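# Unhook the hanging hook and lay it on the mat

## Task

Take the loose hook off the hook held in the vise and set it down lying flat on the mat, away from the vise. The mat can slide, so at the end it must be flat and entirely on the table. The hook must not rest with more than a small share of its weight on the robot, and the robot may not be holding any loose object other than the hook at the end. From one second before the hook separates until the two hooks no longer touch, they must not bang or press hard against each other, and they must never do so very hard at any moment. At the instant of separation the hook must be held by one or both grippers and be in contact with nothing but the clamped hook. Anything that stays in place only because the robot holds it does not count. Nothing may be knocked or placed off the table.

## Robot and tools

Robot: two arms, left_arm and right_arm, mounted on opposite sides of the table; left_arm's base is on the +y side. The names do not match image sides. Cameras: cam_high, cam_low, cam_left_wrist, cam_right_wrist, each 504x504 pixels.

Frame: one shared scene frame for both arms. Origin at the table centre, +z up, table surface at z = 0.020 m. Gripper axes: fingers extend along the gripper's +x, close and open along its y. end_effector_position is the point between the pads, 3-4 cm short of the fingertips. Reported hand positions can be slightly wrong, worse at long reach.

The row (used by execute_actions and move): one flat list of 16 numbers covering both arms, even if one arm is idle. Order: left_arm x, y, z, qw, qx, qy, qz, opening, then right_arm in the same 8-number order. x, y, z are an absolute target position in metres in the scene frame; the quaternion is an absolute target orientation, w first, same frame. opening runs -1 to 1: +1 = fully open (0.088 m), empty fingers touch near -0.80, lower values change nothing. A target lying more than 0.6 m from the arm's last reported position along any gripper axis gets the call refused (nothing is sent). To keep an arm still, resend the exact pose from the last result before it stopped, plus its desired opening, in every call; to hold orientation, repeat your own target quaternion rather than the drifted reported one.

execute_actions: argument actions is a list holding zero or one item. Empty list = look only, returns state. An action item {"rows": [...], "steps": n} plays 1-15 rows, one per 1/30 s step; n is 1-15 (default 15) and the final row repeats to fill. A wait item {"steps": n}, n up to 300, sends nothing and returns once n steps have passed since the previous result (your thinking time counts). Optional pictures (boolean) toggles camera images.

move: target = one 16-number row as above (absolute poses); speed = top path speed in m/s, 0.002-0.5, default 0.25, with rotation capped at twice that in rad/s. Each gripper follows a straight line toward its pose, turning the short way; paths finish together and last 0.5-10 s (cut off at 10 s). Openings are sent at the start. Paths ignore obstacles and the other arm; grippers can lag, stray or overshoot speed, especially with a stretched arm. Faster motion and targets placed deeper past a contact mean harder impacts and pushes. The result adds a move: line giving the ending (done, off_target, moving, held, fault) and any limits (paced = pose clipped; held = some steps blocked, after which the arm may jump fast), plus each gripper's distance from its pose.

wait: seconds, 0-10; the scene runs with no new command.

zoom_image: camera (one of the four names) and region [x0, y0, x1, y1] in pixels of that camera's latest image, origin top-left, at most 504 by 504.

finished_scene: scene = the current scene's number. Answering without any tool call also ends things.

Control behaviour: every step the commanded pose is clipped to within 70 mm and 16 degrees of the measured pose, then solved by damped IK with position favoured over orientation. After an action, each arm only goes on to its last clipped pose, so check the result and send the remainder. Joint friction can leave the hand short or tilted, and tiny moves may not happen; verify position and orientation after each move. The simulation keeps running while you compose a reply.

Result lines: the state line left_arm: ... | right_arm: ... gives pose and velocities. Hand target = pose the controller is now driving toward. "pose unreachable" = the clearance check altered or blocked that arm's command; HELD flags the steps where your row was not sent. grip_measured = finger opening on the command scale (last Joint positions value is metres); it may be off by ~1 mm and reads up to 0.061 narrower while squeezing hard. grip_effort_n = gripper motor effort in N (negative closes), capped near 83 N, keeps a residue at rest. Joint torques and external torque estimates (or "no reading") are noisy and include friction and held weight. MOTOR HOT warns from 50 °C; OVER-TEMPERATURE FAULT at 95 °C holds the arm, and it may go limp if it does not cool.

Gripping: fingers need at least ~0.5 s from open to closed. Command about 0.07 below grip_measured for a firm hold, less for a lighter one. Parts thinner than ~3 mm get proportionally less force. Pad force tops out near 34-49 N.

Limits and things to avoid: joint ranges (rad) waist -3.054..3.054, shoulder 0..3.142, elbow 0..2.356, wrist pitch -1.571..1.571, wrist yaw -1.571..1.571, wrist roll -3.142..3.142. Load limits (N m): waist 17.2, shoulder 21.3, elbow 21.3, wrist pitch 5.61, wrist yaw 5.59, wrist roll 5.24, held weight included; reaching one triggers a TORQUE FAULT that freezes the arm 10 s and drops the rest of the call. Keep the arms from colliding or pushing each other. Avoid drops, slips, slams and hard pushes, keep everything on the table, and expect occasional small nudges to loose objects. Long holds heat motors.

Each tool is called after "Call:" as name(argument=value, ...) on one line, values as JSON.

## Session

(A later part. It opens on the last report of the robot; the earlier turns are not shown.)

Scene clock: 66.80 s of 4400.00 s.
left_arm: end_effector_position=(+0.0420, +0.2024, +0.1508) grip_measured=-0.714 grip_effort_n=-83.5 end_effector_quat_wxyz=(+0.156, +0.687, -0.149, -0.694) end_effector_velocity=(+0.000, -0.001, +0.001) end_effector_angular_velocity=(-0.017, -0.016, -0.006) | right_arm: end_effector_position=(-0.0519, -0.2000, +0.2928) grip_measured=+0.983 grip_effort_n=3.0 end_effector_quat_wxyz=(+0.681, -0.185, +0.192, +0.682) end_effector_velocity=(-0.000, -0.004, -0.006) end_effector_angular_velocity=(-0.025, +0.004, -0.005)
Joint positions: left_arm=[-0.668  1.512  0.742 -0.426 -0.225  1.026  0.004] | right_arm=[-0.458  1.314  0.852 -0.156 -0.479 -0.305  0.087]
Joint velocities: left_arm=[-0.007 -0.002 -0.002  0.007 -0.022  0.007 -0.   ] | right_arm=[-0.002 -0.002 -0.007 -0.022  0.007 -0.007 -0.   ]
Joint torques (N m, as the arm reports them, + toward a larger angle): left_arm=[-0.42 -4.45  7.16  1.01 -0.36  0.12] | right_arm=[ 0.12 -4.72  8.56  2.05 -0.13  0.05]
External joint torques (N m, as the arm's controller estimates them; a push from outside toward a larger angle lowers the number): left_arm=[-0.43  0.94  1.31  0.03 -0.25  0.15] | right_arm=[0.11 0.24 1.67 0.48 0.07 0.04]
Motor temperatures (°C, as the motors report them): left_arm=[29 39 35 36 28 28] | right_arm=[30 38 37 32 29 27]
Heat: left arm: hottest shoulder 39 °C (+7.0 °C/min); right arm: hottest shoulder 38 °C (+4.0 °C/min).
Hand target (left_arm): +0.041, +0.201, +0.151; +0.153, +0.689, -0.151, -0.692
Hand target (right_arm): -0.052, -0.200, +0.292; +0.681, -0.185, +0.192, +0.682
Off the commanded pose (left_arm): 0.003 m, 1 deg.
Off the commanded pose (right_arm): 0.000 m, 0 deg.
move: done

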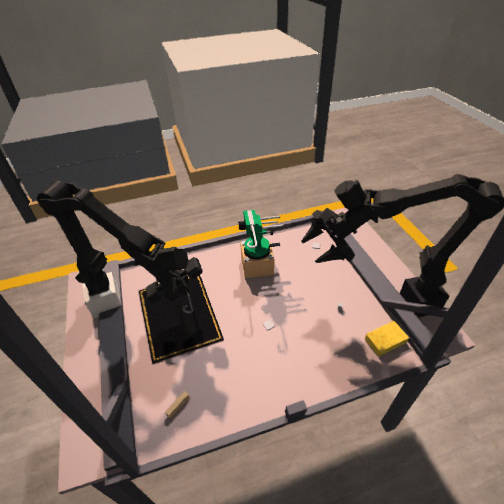

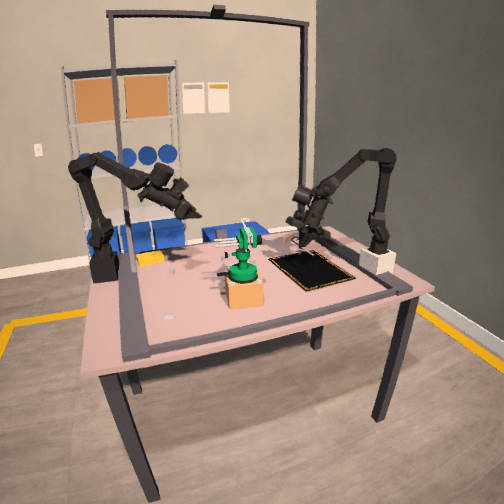

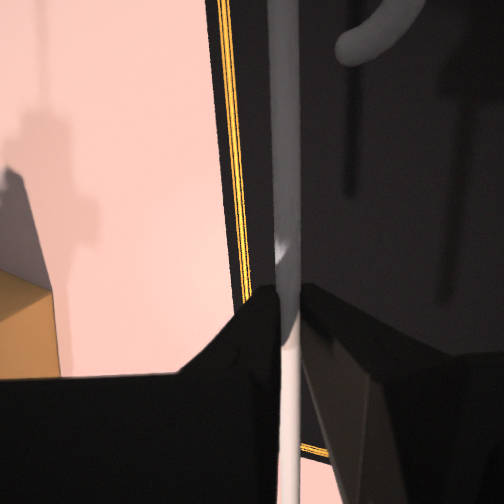

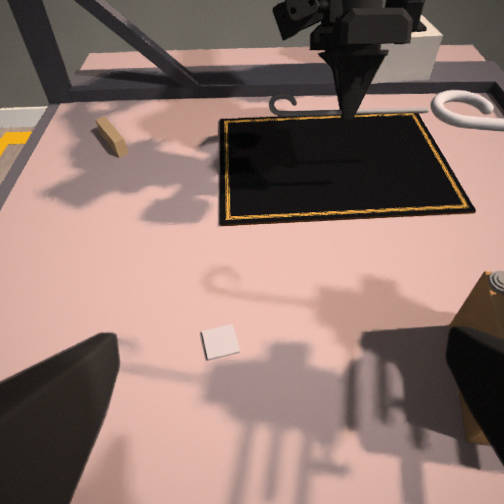

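Call:
move(target=[0.03,0.205,0.085,0.153,0.690,-0.153,-0.690,-0.78,-0.0519,-0.1999,0.2926,0.681,-0.185,0.192,0.682,1], speed=0.08)

Call:
zoom_image(camera="cam_right_wrist", region=[200, 60, 490, 240])

Scene clock: 68.70 s of 4400.00 s.
left_arm: end_effector_position=(+0.0286, +0.2019, +0.0896) grip_measured=-0.714 grip_effort_n=-83.5 end_effector_quat_wxyz=(+0.157, +0.686, -0.156, -0.693) end_effector_velocity=(+0.002, +0.003, -0.003) end_effector_angular_velocity=(+0.010, -0.019, -0.006) | right_arm: end_effector_position=(-0.0519, -0.1999, +0.2928) grip_measured=+0.983 grip_effort_n=3.0 end_effector_quat_wxyz=(+0.681, -0.185, +0.192, +0.682) end_effector_velocity=(-0.001, -0.002, +0.001) end_effector_angular_velocity=(+0.000, -0.001, +0.007)
Joint positions: left_arm=[-0.714  1.72   0.645 -0.119 -0.246  0.994  0.004] | right_arm=[-0.458  1.314  0.852 -0.156 -0.479 -0.305  0.087]
Joint velocities: left_arm=[-0.002  0.007 -0.002 -0.007 -0.007  0.007 -0.   ] | right_arm=[-0.002 -0.007 -0.002 -0.007 -0.007 -0.007 -0.   ]
Joint torques (N m, as the arm reports them, + toward a larger angle): left_arm=[-0.52 -4.99  4.36  1.27 -0.37 -0.12] | right_arm=[ 0.   -4.92  8.61  2.07 -0.18  0.05]
External joint torques (N m, as the arm's controller estimates them; a push from outside toward a larger angle lowers the number): left_arm=[-0.52  1.05 -0.48  0.28 -0.25 -0.1 ] | right_arm=[-0.01  0.16  1.56  0.46  0.02  0.04]
Motor temperatures (°C, as the motors report them): left_arm=[29 39 35 36 28 28] | right_arm=[30 38 37 32 29 27]
Heat: left arm: hottest shoulder 39 °C (+7.0 °C/min); right arm: hottest shoulder 38 °C (+4.0 °C/min).
Hand target (left_arm): +0.030, +0.205, +0.085; +0.153, +0.691, -0.153, -0.690
Hand target (right_arm): -0.052, -0.200, +0.293; +0.681, -0.185, +0.192, +0.682
Off the commanded pose (left_arm): 0.006 m, 1 deg.
Off the commanded pose (right_arm): 0.000 m, 0 deg.
move: done

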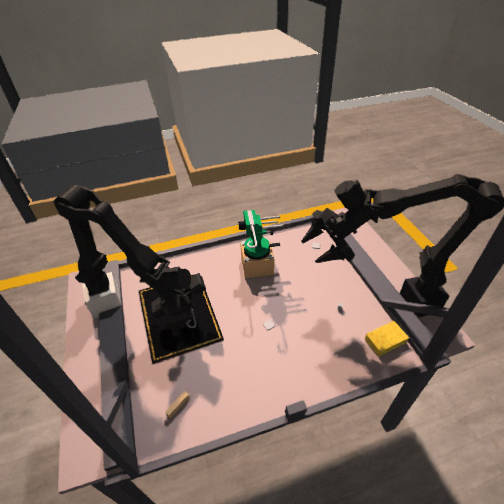

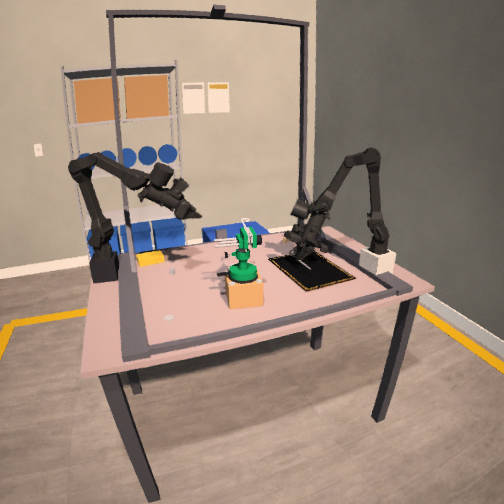

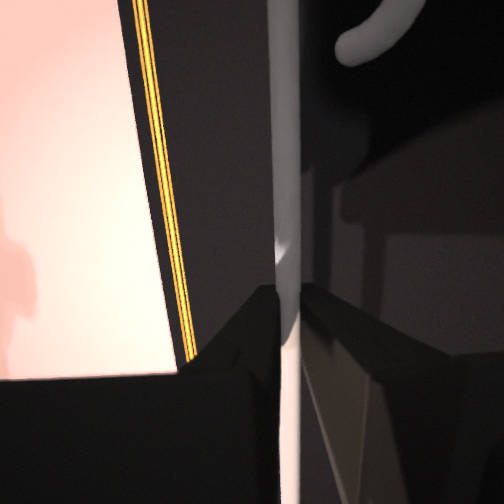

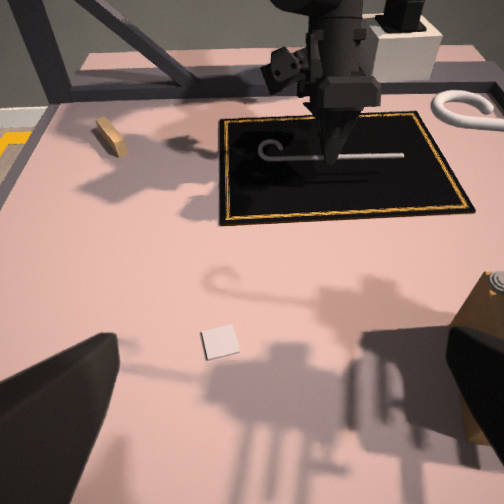

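Region (200, 60, 490, 240) of cam_right_wrist's 504x504 image, scaled by 1.738, with more detail than that image has; it fills the top 313 rows of this view, and the rest is white.

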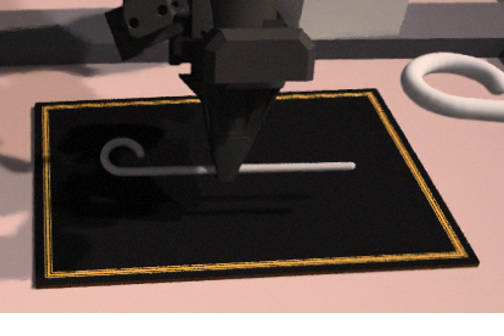

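Call:
move(target=[0.03,0.207,0.062,0.153,0.690,-0.153,-0.690,-0.78,-0.0519,-0.1999,0.2926,0.681,-0.185,0.192,0.682,1], speed=0.02)

Call:
zoom_image(camera="cam_right_wrist", region=[240, 110, 430, 210])

Scene clock: 71.17 s of 4400.00 s.
left_arm: end_effector_position=(+0.0281, +0.2036, +0.0663) grip_measured=-0.714 grip_effort_n=-83.5 end_effector_quat_wxyz=(+0.157, +0.686, -0.156, -0.694) end_effector_velocity=(-0.004, -0.002, +0.002) end_effector_angular_velocity=(-0.014, +0.015, -0.012) | right_arm: end_effector_position=(-0.0519, -0.1999, +0.2928) grip_measured=+0.983 grip_effort_n=3.0 end_effector_quat_wxyz=(+0.681, -0.185, +0.192, +0.682) end_effector_velocity=(-0.002, -0.003, -0.003) end_effector_angular_velocity=(-0.016, -0.004, +0.015)
Joint positions: left_arm=[-0.719  1.807  0.612 -0.001 -0.247  0.989  0.004] | right_arm=[-0.458  1.314  0.852 -0.156 -0.479 -0.305  0.087]
Joint velocities: left_arm=[-0.002 -0.002 -0.002  0.022  0.007  0.007 -0.   ] | right_arm=[-0.002 -0.002 -0.002 -0.022 -0.007 -0.022 -0.   ]
Joint torques (N m, as the arm reports them, + toward a larger angle): left_arm=[-0.45 -5.11  3.75  1.27 -0.34 -0.13] | right_arm=[ 0.15 -4.8   8.63  2.08 -0.15  0.09]
External joint torques (N m, as the arm's controller estimates them; a push from outside toward a larger angle lowers the number): left_arm=[-0.47  1.08 -0.59  0.28 -0.22 -0.11] | right_arm=[0.15 0.17 1.73 0.51 0.05 0.08]
Motor temperatures (°C, as the motors report them): left_arm=[29 39 34 35 28 28] | right_arm=[30 37 37 33 29 27]
Heat: left arm: hottest shoulder 39 °C (+7.1 °C/min); right arm: hottest shoulder 37 °C (+3.0 °C/min).
Hand target (left_arm): +0.030, +0.207, +0.062; +0.153, +0.690, -0.153, -0.690
Hand target (right_arm): -0.052, -0.200, +0.293; +0.681, -0.185, +0.192, +0.682
Off the commanded pose (left_arm): 0.006 m, 1 deg.
Off the commanded pose (right_arm): 0.000 m, 0 deg.
move: done

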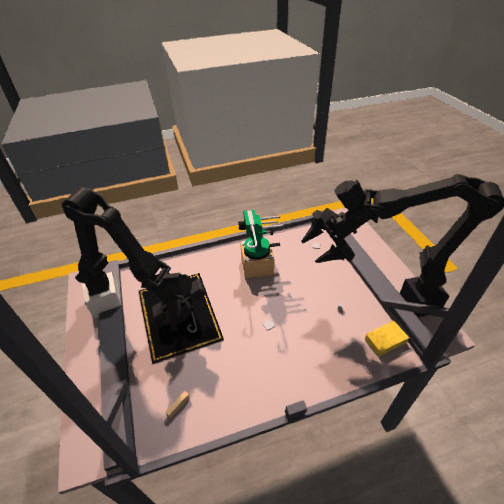

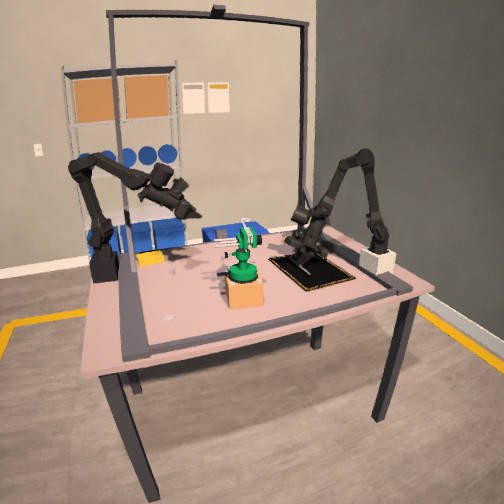

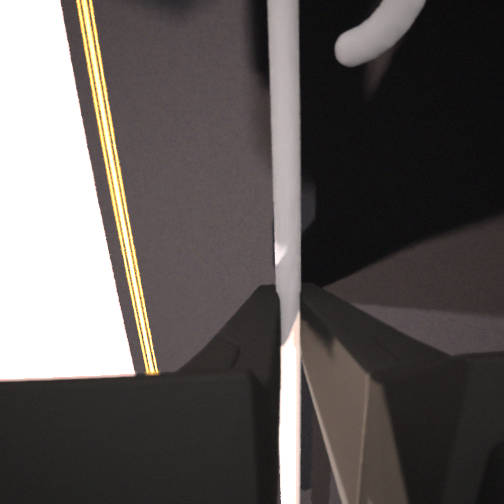

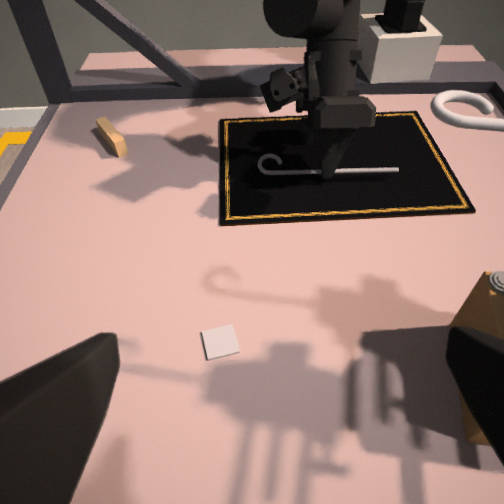

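Region (240, 110, 430, 210) of cam_right_wrist's 504x504 image, scaled by 2.653, with more detail than that image has; it fills the top 265 rows of this view, and the rest is white.

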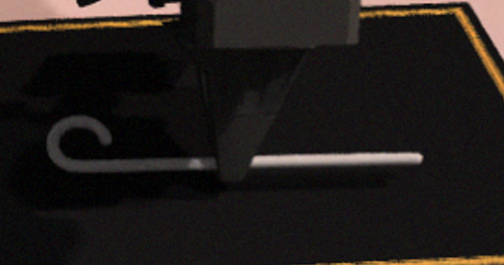

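No contact yet. Lower ~3 mm more.

Call:
move(target=[0.03,0.207,0.059,0.153,0.690,-0.153,-0.690,-0.78,-0.0519,-0.1999,0.2926,0.681,-0.185,0.192,0.682,1], speed=0.008)

Scene clock: 72.80 s of 4400.00 s.
left_arm: end_effector_position=(+0.0279, +0.2035, +0.0633) grip_measured=-0.714 grip_effort_n=-83.5 end_effector_quat_wxyz=(+0.157, +0.685, -0.156, -0.694) end_effector_velocity=(-0.000, +0.003, -0.001) end_effector_angular_velocity=(+0.010, +0.004, +0.001) | right_arm: end_effector_position=(-0.0519, -0.1999, +0.2928) grip_measured=+0.983 grip_effort_n=3.0 end_effector_quat_wxyz=(+0.681, -0.185, +0.192, +0.682) end_effector_velocity=(+0.001, -0.002, -0.002) end_effector_angular_velocity=(-0.008, -0.019, +0.003)
Joint positions: left_arm=[-0.72   1.82   0.61   0.015 -0.247  0.989  0.004] | right_arm=[-0.458  1.314  0.852 -0.156 -0.479 -0.305  0.087]
Joint velocities: left_arm=[-0.002 -0.002 -0.002 -0.007  0.007 -0.007 -0.   ] | right_arm=[-0.002 -0.002 -0.002 -0.007  0.007 -0.022 -0.   ]
Joint torques (N m, as the arm reports them, + toward a larger angle): left_arm=[-0.45 -5.02  3.75  1.27 -0.36 -0.1 ] | right_arm=[ 0.24 -4.84  8.57  2.04 -0.14  0.07]
External joint torques (N m, as the arm's controller estimates them; a push from outside toward a larger angle lowers the number): left_arm=[-0.47  1.16 -0.47  0.29 -0.23 -0.07] | right_arm=[0.26 0.13 1.63 0.46 0.06 0.07]
Motor temperatures (°C, as the motors report them): left_arm=[29 38 34 35 28 28] | right_arm=[30 37 37 33 29 27]
Heat: left arm: hottest shoulder 38 °C (+6.0 °C/min); right arm: hottest shoulder 37 °C (+3.0 °C/min).
Hand target (left_arm): +0.030, +0.207, +0.059; +0.153, +0.690, -0.153, -0.690
Hand target (right_arm): -0.052, -0.200, +0.293; +0.681, -0.185, +0.192, +0.682
Off the commanded pose (left_arm): 0.006 m, 1 deg.
Off the commanded pose (right_arm): 0.000 m, 0 deg.
move: done

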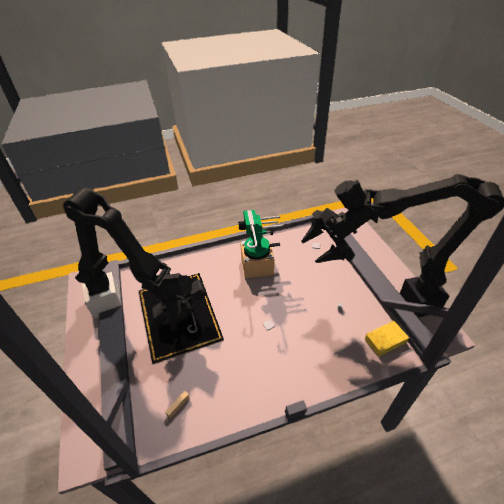

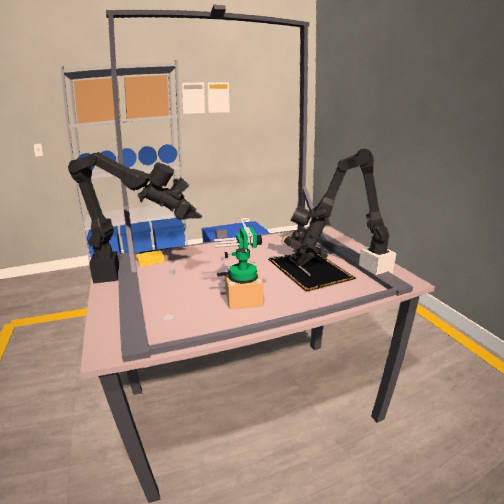

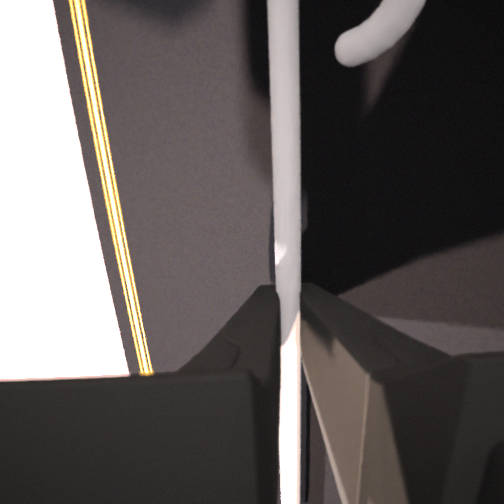

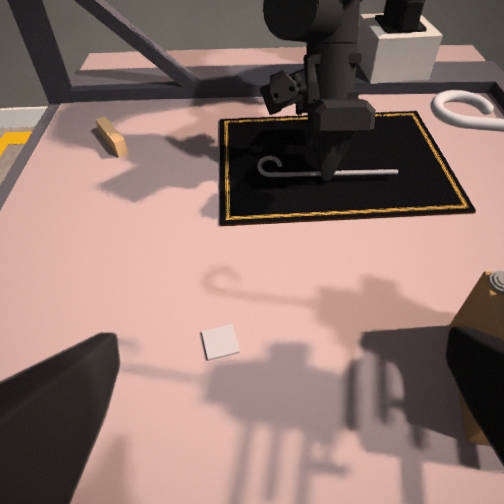

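Call:
move(target=[0.03,0.207,0.0565,0.153,0.690,-0.153,-0.690,-0.78,-0.0519,-0.1999,0.2926,0.681,-0.185,0.192,0.682,1], speed=0.008)

Scene clock: 74.27 s of 4400.00 s.
left_arm: end_effector_position=(+0.0276, +0.2031, +0.0613) grip_measured=-0.714 grip_effort_n=-83.5 end_effector_quat_wxyz=(+0.157, +0.685, -0.157, -0.694) end_effector_velocity=(+0.000, +0.002, -0.000) end_effector_angular_velocity=(+0.002, -0.013, -0.011) | right_arm: end_effector_position=(-0.0519, -0.1999, +0.2928) grip_measured=+0.983 grip_effort_n=3.0 end_effector_quat_wxyz=(+0.681, -0.185, +0.192, +0.682) end_effector_velocity=(-0.003, -0.001, -0.000) end_effector_angular_velocity=(+0.001, +0.021, +0.012)
Joint positions: left_arm=[-0.72   1.829  0.608  0.028 -0.247  0.989  0.004] | right_arm=[-0.458  1.314  0.852 -0.156 -0.479 -0.305  0.087]
Joint velocities: left_arm=[-0.007 -0.002 -0.002 -0.007 -0.007  0.007 -0.   ] | right_arm=[-0.002 -0.002 -0.002 -0.007 -0.022  0.007 -0.   ]
Joint torques (N m, as the arm reports them, + toward a larger angle): left_arm=[-0.44 -4.92  3.68  1.26 -0.34 -0.13] | right_arm=[ 0.07 -4.72  8.55  2.05 -0.13  0.06]
External joint torques (N m, as the arm's controller estimates them; a push from outside toward a larger angle lowers the number): left_arm=[-0.42  1.27 -0.52  0.27 -0.22 -0.1 ] | right_arm=[0.07 0.29 1.59 0.47 0.07 0.05]
Motor temperatures (°C, as the motors report them): left_arm=[29 38 34 35 28 28] | right_arm=[30 37 37 33 29 27]
Heat: left arm: hottest shoulder 38 °C (+5.1 °C/min); right arm: hottest shoulder 37 °C (+3.0 °C/min).
Hand target (left_arm): +0.030, +0.207, +0.057; +0.153, +0.690, -0.153, -0.690
Hand target (right_arm): -0.052, -0.200, +0.293; +0.681, -0.185, +0.192, +0.682
Off the commanded pose (left_arm): 0.007 m, 1 deg.
Off the commanded pose (right_arm): 0.000 m, 0 deg.
move: done

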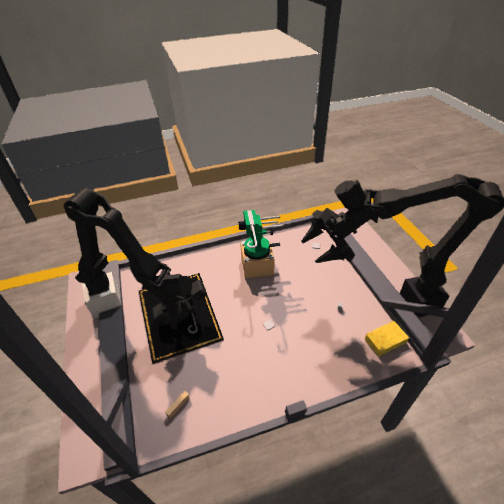

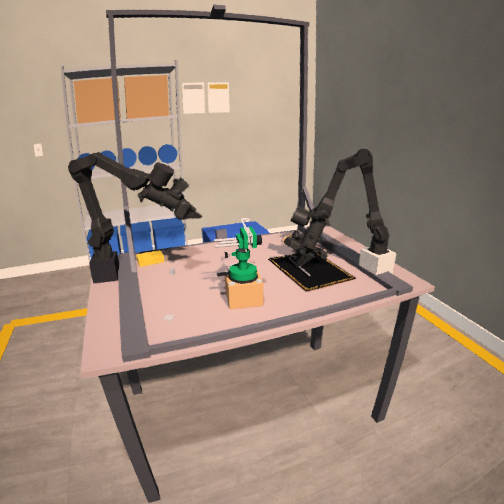

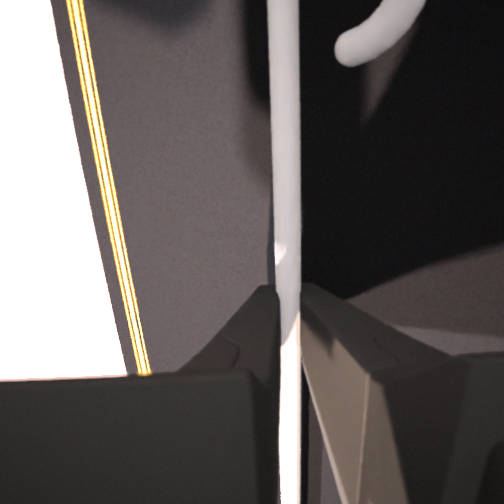

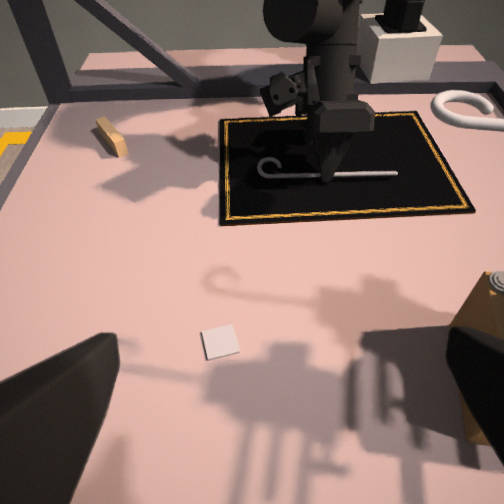

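Call:
move(target=[0.0276,0.2031,0.063,0.157,0.685,-0.157,-0.694,-0.62,-0.0519,-0.1999,0.2926,0.681,-0.185,0.192,0.682,1], speed=0.008)

Call:
zoom_image(camera="cam_right_wrist", region=[240, 110, 430, 210])

Scene clock: 75.37 s of 4400.00 s.
left_arm: end_effector_position=(+0.0281, +0.2037, +0.0615) grip_measured=-0.623 grip_effort_n=16.5 end_effector_quat_wxyz=(+0.156, +0.686, -0.156, -0.693) end_effector_velocity=(-0.000, +0.002, +0.001) end_effector_angular_velocity=(-0.002, -0.004, +0.002) | right_arm: end_effector_position=(-0.0519, -0.1999, +0.2928) grip_measured=+0.983 grip_effort_n=3.0 end_effector_quat_wxyz=(+0.681, -0.185, +0.192, +0.682) end_effector_velocity=(+0.002, -0.000, +0.001) end_effector_angular_velocity=(+0.004, -0.014, -0.005)
Joint positions: left_arm=[-0.72   1.827  0.608  0.023 -0.247  0.989  0.008] | right_arm=[-0.458  1.314  0.852 -0.156 -0.479 -0.305  0.087]
Joint velocities: left_arm=[-0.007 -0.007 -0.002 -0.007 -0.007 -0.007  0.   ] | right_arm=[-0.002 -0.002 -0.002  0.007  0.007 -0.007 -0.   ]
Joint torques (N m, as the arm reports them, + toward a larger angle): left_arm=[-0.06 -6.73  4.81  0.88 -0.13  0.02] | right_arm=[ 0.18 -4.82  8.54  2.04 -0.14  0.09]
External joint torques (N m, as the arm's controller estimates them; a push from outside toward a larger angle lowers the number): left_arm=[-0.03 -0.51  0.58 -0.11 -0.01  0.05] | right_arm=[0.2  0.19 1.56 0.44 0.05 0.09]
Motor temperatures (°C, as the motors report them): left_arm=[29 38 34 35 28 28] | right_arm=[30 37 37 33 29 27]
Heat: left arm: hottest shoulder 38 °C (+5.1 °C/min); right arm: hottest shoulder 37 °C (+3.0 °C/min).
Hand target (left_arm): +0.028, +0.203, +0.063; +0.157, +0.685, -0.157, -0.694
Hand target (right_arm): -0.052, -0.200, +0.293; +0.681, -0.185, +0.192, +0.682
Off the commanded pose (left_arm): 0.002 m, 0 deg.
Off the commanded pose (right_arm): 0.000 m, 0 deg.
move: done

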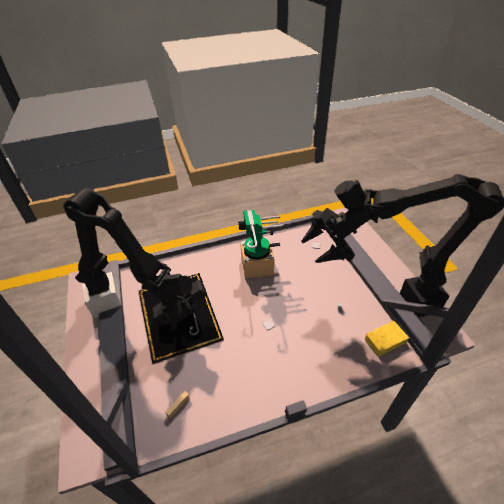

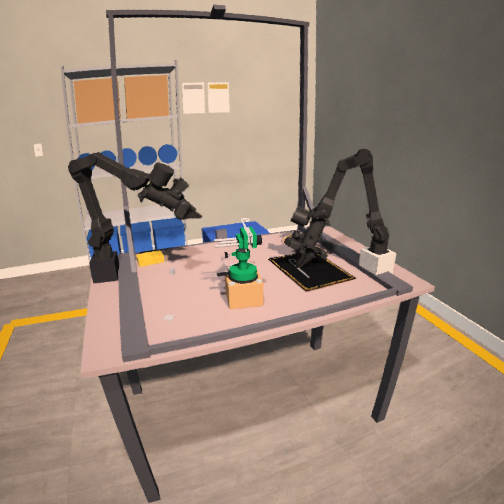

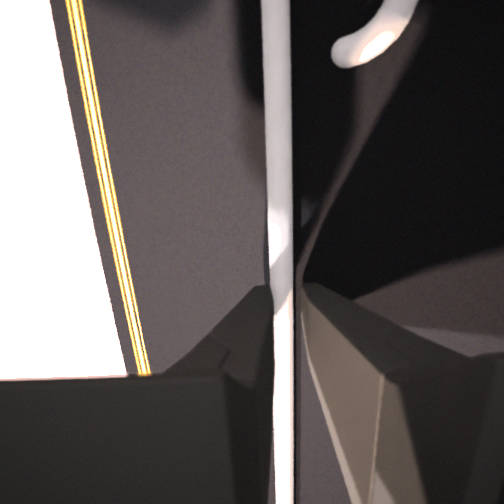

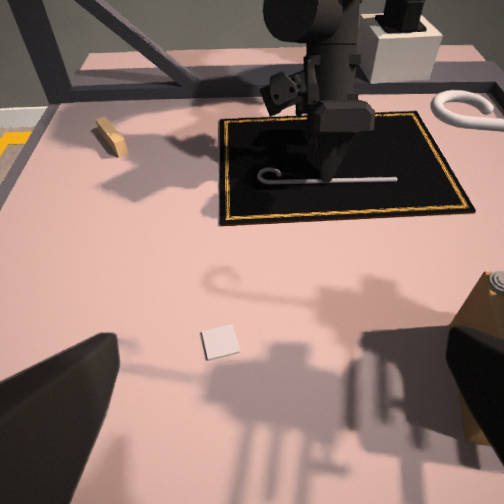

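Region (240, 110, 430, 210) of cam_right_wrist's 504x504 image, scaled by 2.653, with more detail than that image has; it fills the top 265 rows of this view, and the rest is white.

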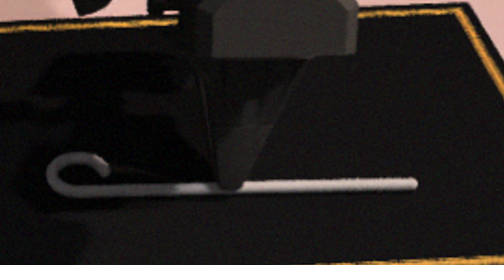

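Call:
move(target=[0.028,0.235,0.13,0.157,0.685,-0.157,-0.694,-0.6,-0.0519,-0.1999,0.2926,0.681,-0.185,0.192,0.682,1], speed=0.06)

Call:
zoom_image(camera="cam_right_wrist", region=[200, 60, 490, 240])

Scene clock: 77.37 s of 4400.00 s.
left_arm: end_effector_position=(+0.0297, +0.2359, +0.1269) grip_measured=-0.603 grip_effort_n=15.6 end_effector_quat_wxyz=(+0.153, +0.687, -0.154, -0.693) end_effector_velocity=(+0.003, +0.003, -0.000) end_effector_angular_velocity=(+0.009, -0.019, -0.007) | right_arm: end_effector_position=(-0.0519, -0.1999, +0.2928) grip_measured=+0.983 grip_effort_n=3.0 end_effector_quat_wxyz=(+0.681, -0.185, +0.192, +0.682) end_effector_velocity=(-0.003, -0.001, -0.000) end_effector_angular_velocity=(+0.001, +0.008, +0.019)
Joint positions: left_arm=[-0.796  1.501  0.621 -0.342 -0.272  0.917  0.009] | right_arm=[-0.458  1.314  0.852 -0.156 -0.479 -0.305  0.087]
Joint velocities: left_arm=[-0.002 -0.007 -0.002 -0.022 -0.007  0.007 -0.   ] | right_arm=[-0.002 -0.002 -0.002 -0.007 -0.022 -0.007 -0.   ]
Joint torques (N m, as the arm reports them, + toward a larger angle): left_arm=[-0.41 -5.63  6.59  0.89 -0.36 -0.13] | right_arm=[ 0.02 -4.81  8.57  2.02 -0.12  0.05]
External joint torques (N m, as the arm's controller estimates them; a push from outside toward a larger angle lowers the number): left_arm=[-0.42 -0.66  1.06 -0.05 -0.21 -0.1 ] | right_arm=[0.05 0.17 1.65 0.44 0.08 0.04]
Motor temperatures (°C, as the motors report them): left_arm=[29 38 34 35 28 28] | right_arm=[30 37 37 33 29 27]
Heat: left arm: hottest shoulder 38 °C (+4.0 °C/min); right arm: hottest shoulder 37 °C (+3.0 °C/min).
Hand target (left_arm): +0.028, +0.235, +0.130; +0.157, +0.685, -0.157, -0.694
Hand target (right_arm): -0.052, -0.200, +0.293; +0.681, -0.185, +0.192, +0.682
Off the commanded pose (left_arm): 0.004 m, 1 deg.
Off the commanded pose (right_arm): 0.000 m, 0 deg.
move: done

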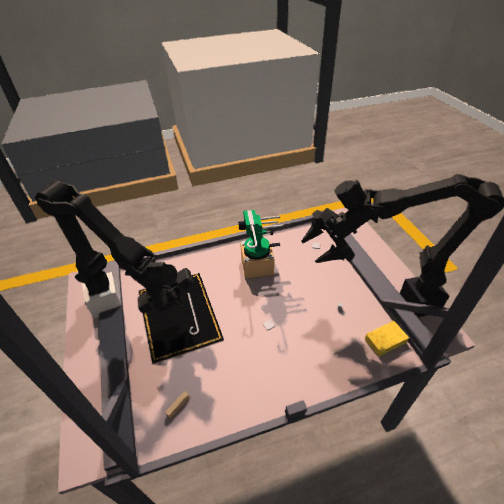

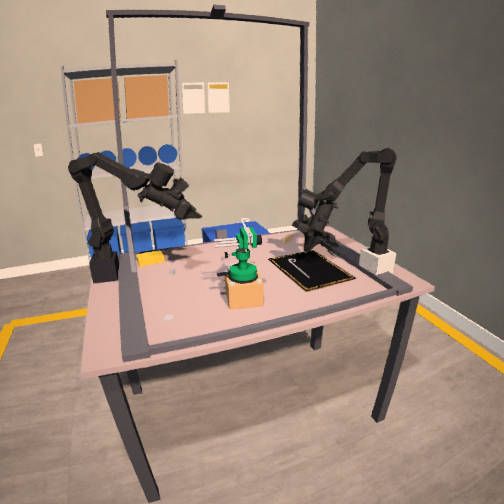

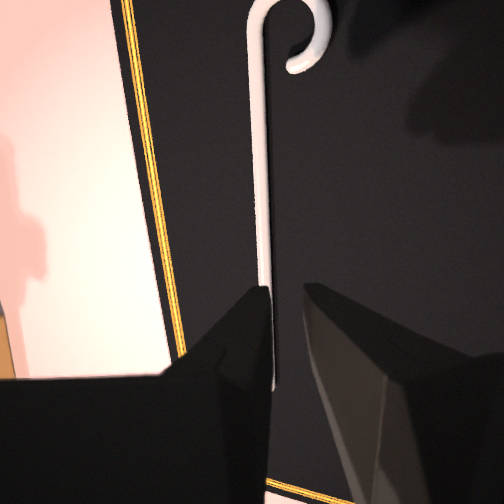

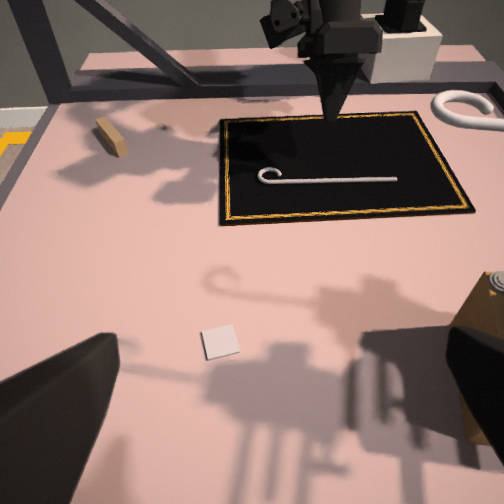

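Region (200, 60, 490, 240) of cam_right_wrist's 504x504 image, scaled by 1.738, with more detail than that image has; it fills the top 313 rows of this view, and the rest is white.

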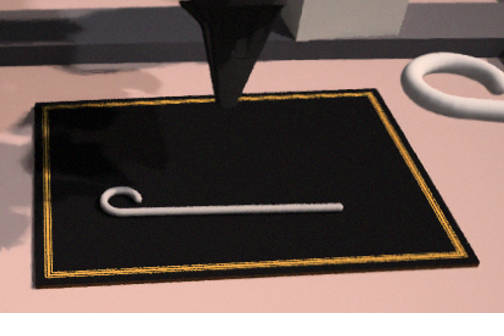

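Call:
finished_scene(scene=2)

The scene is finished: the task was done.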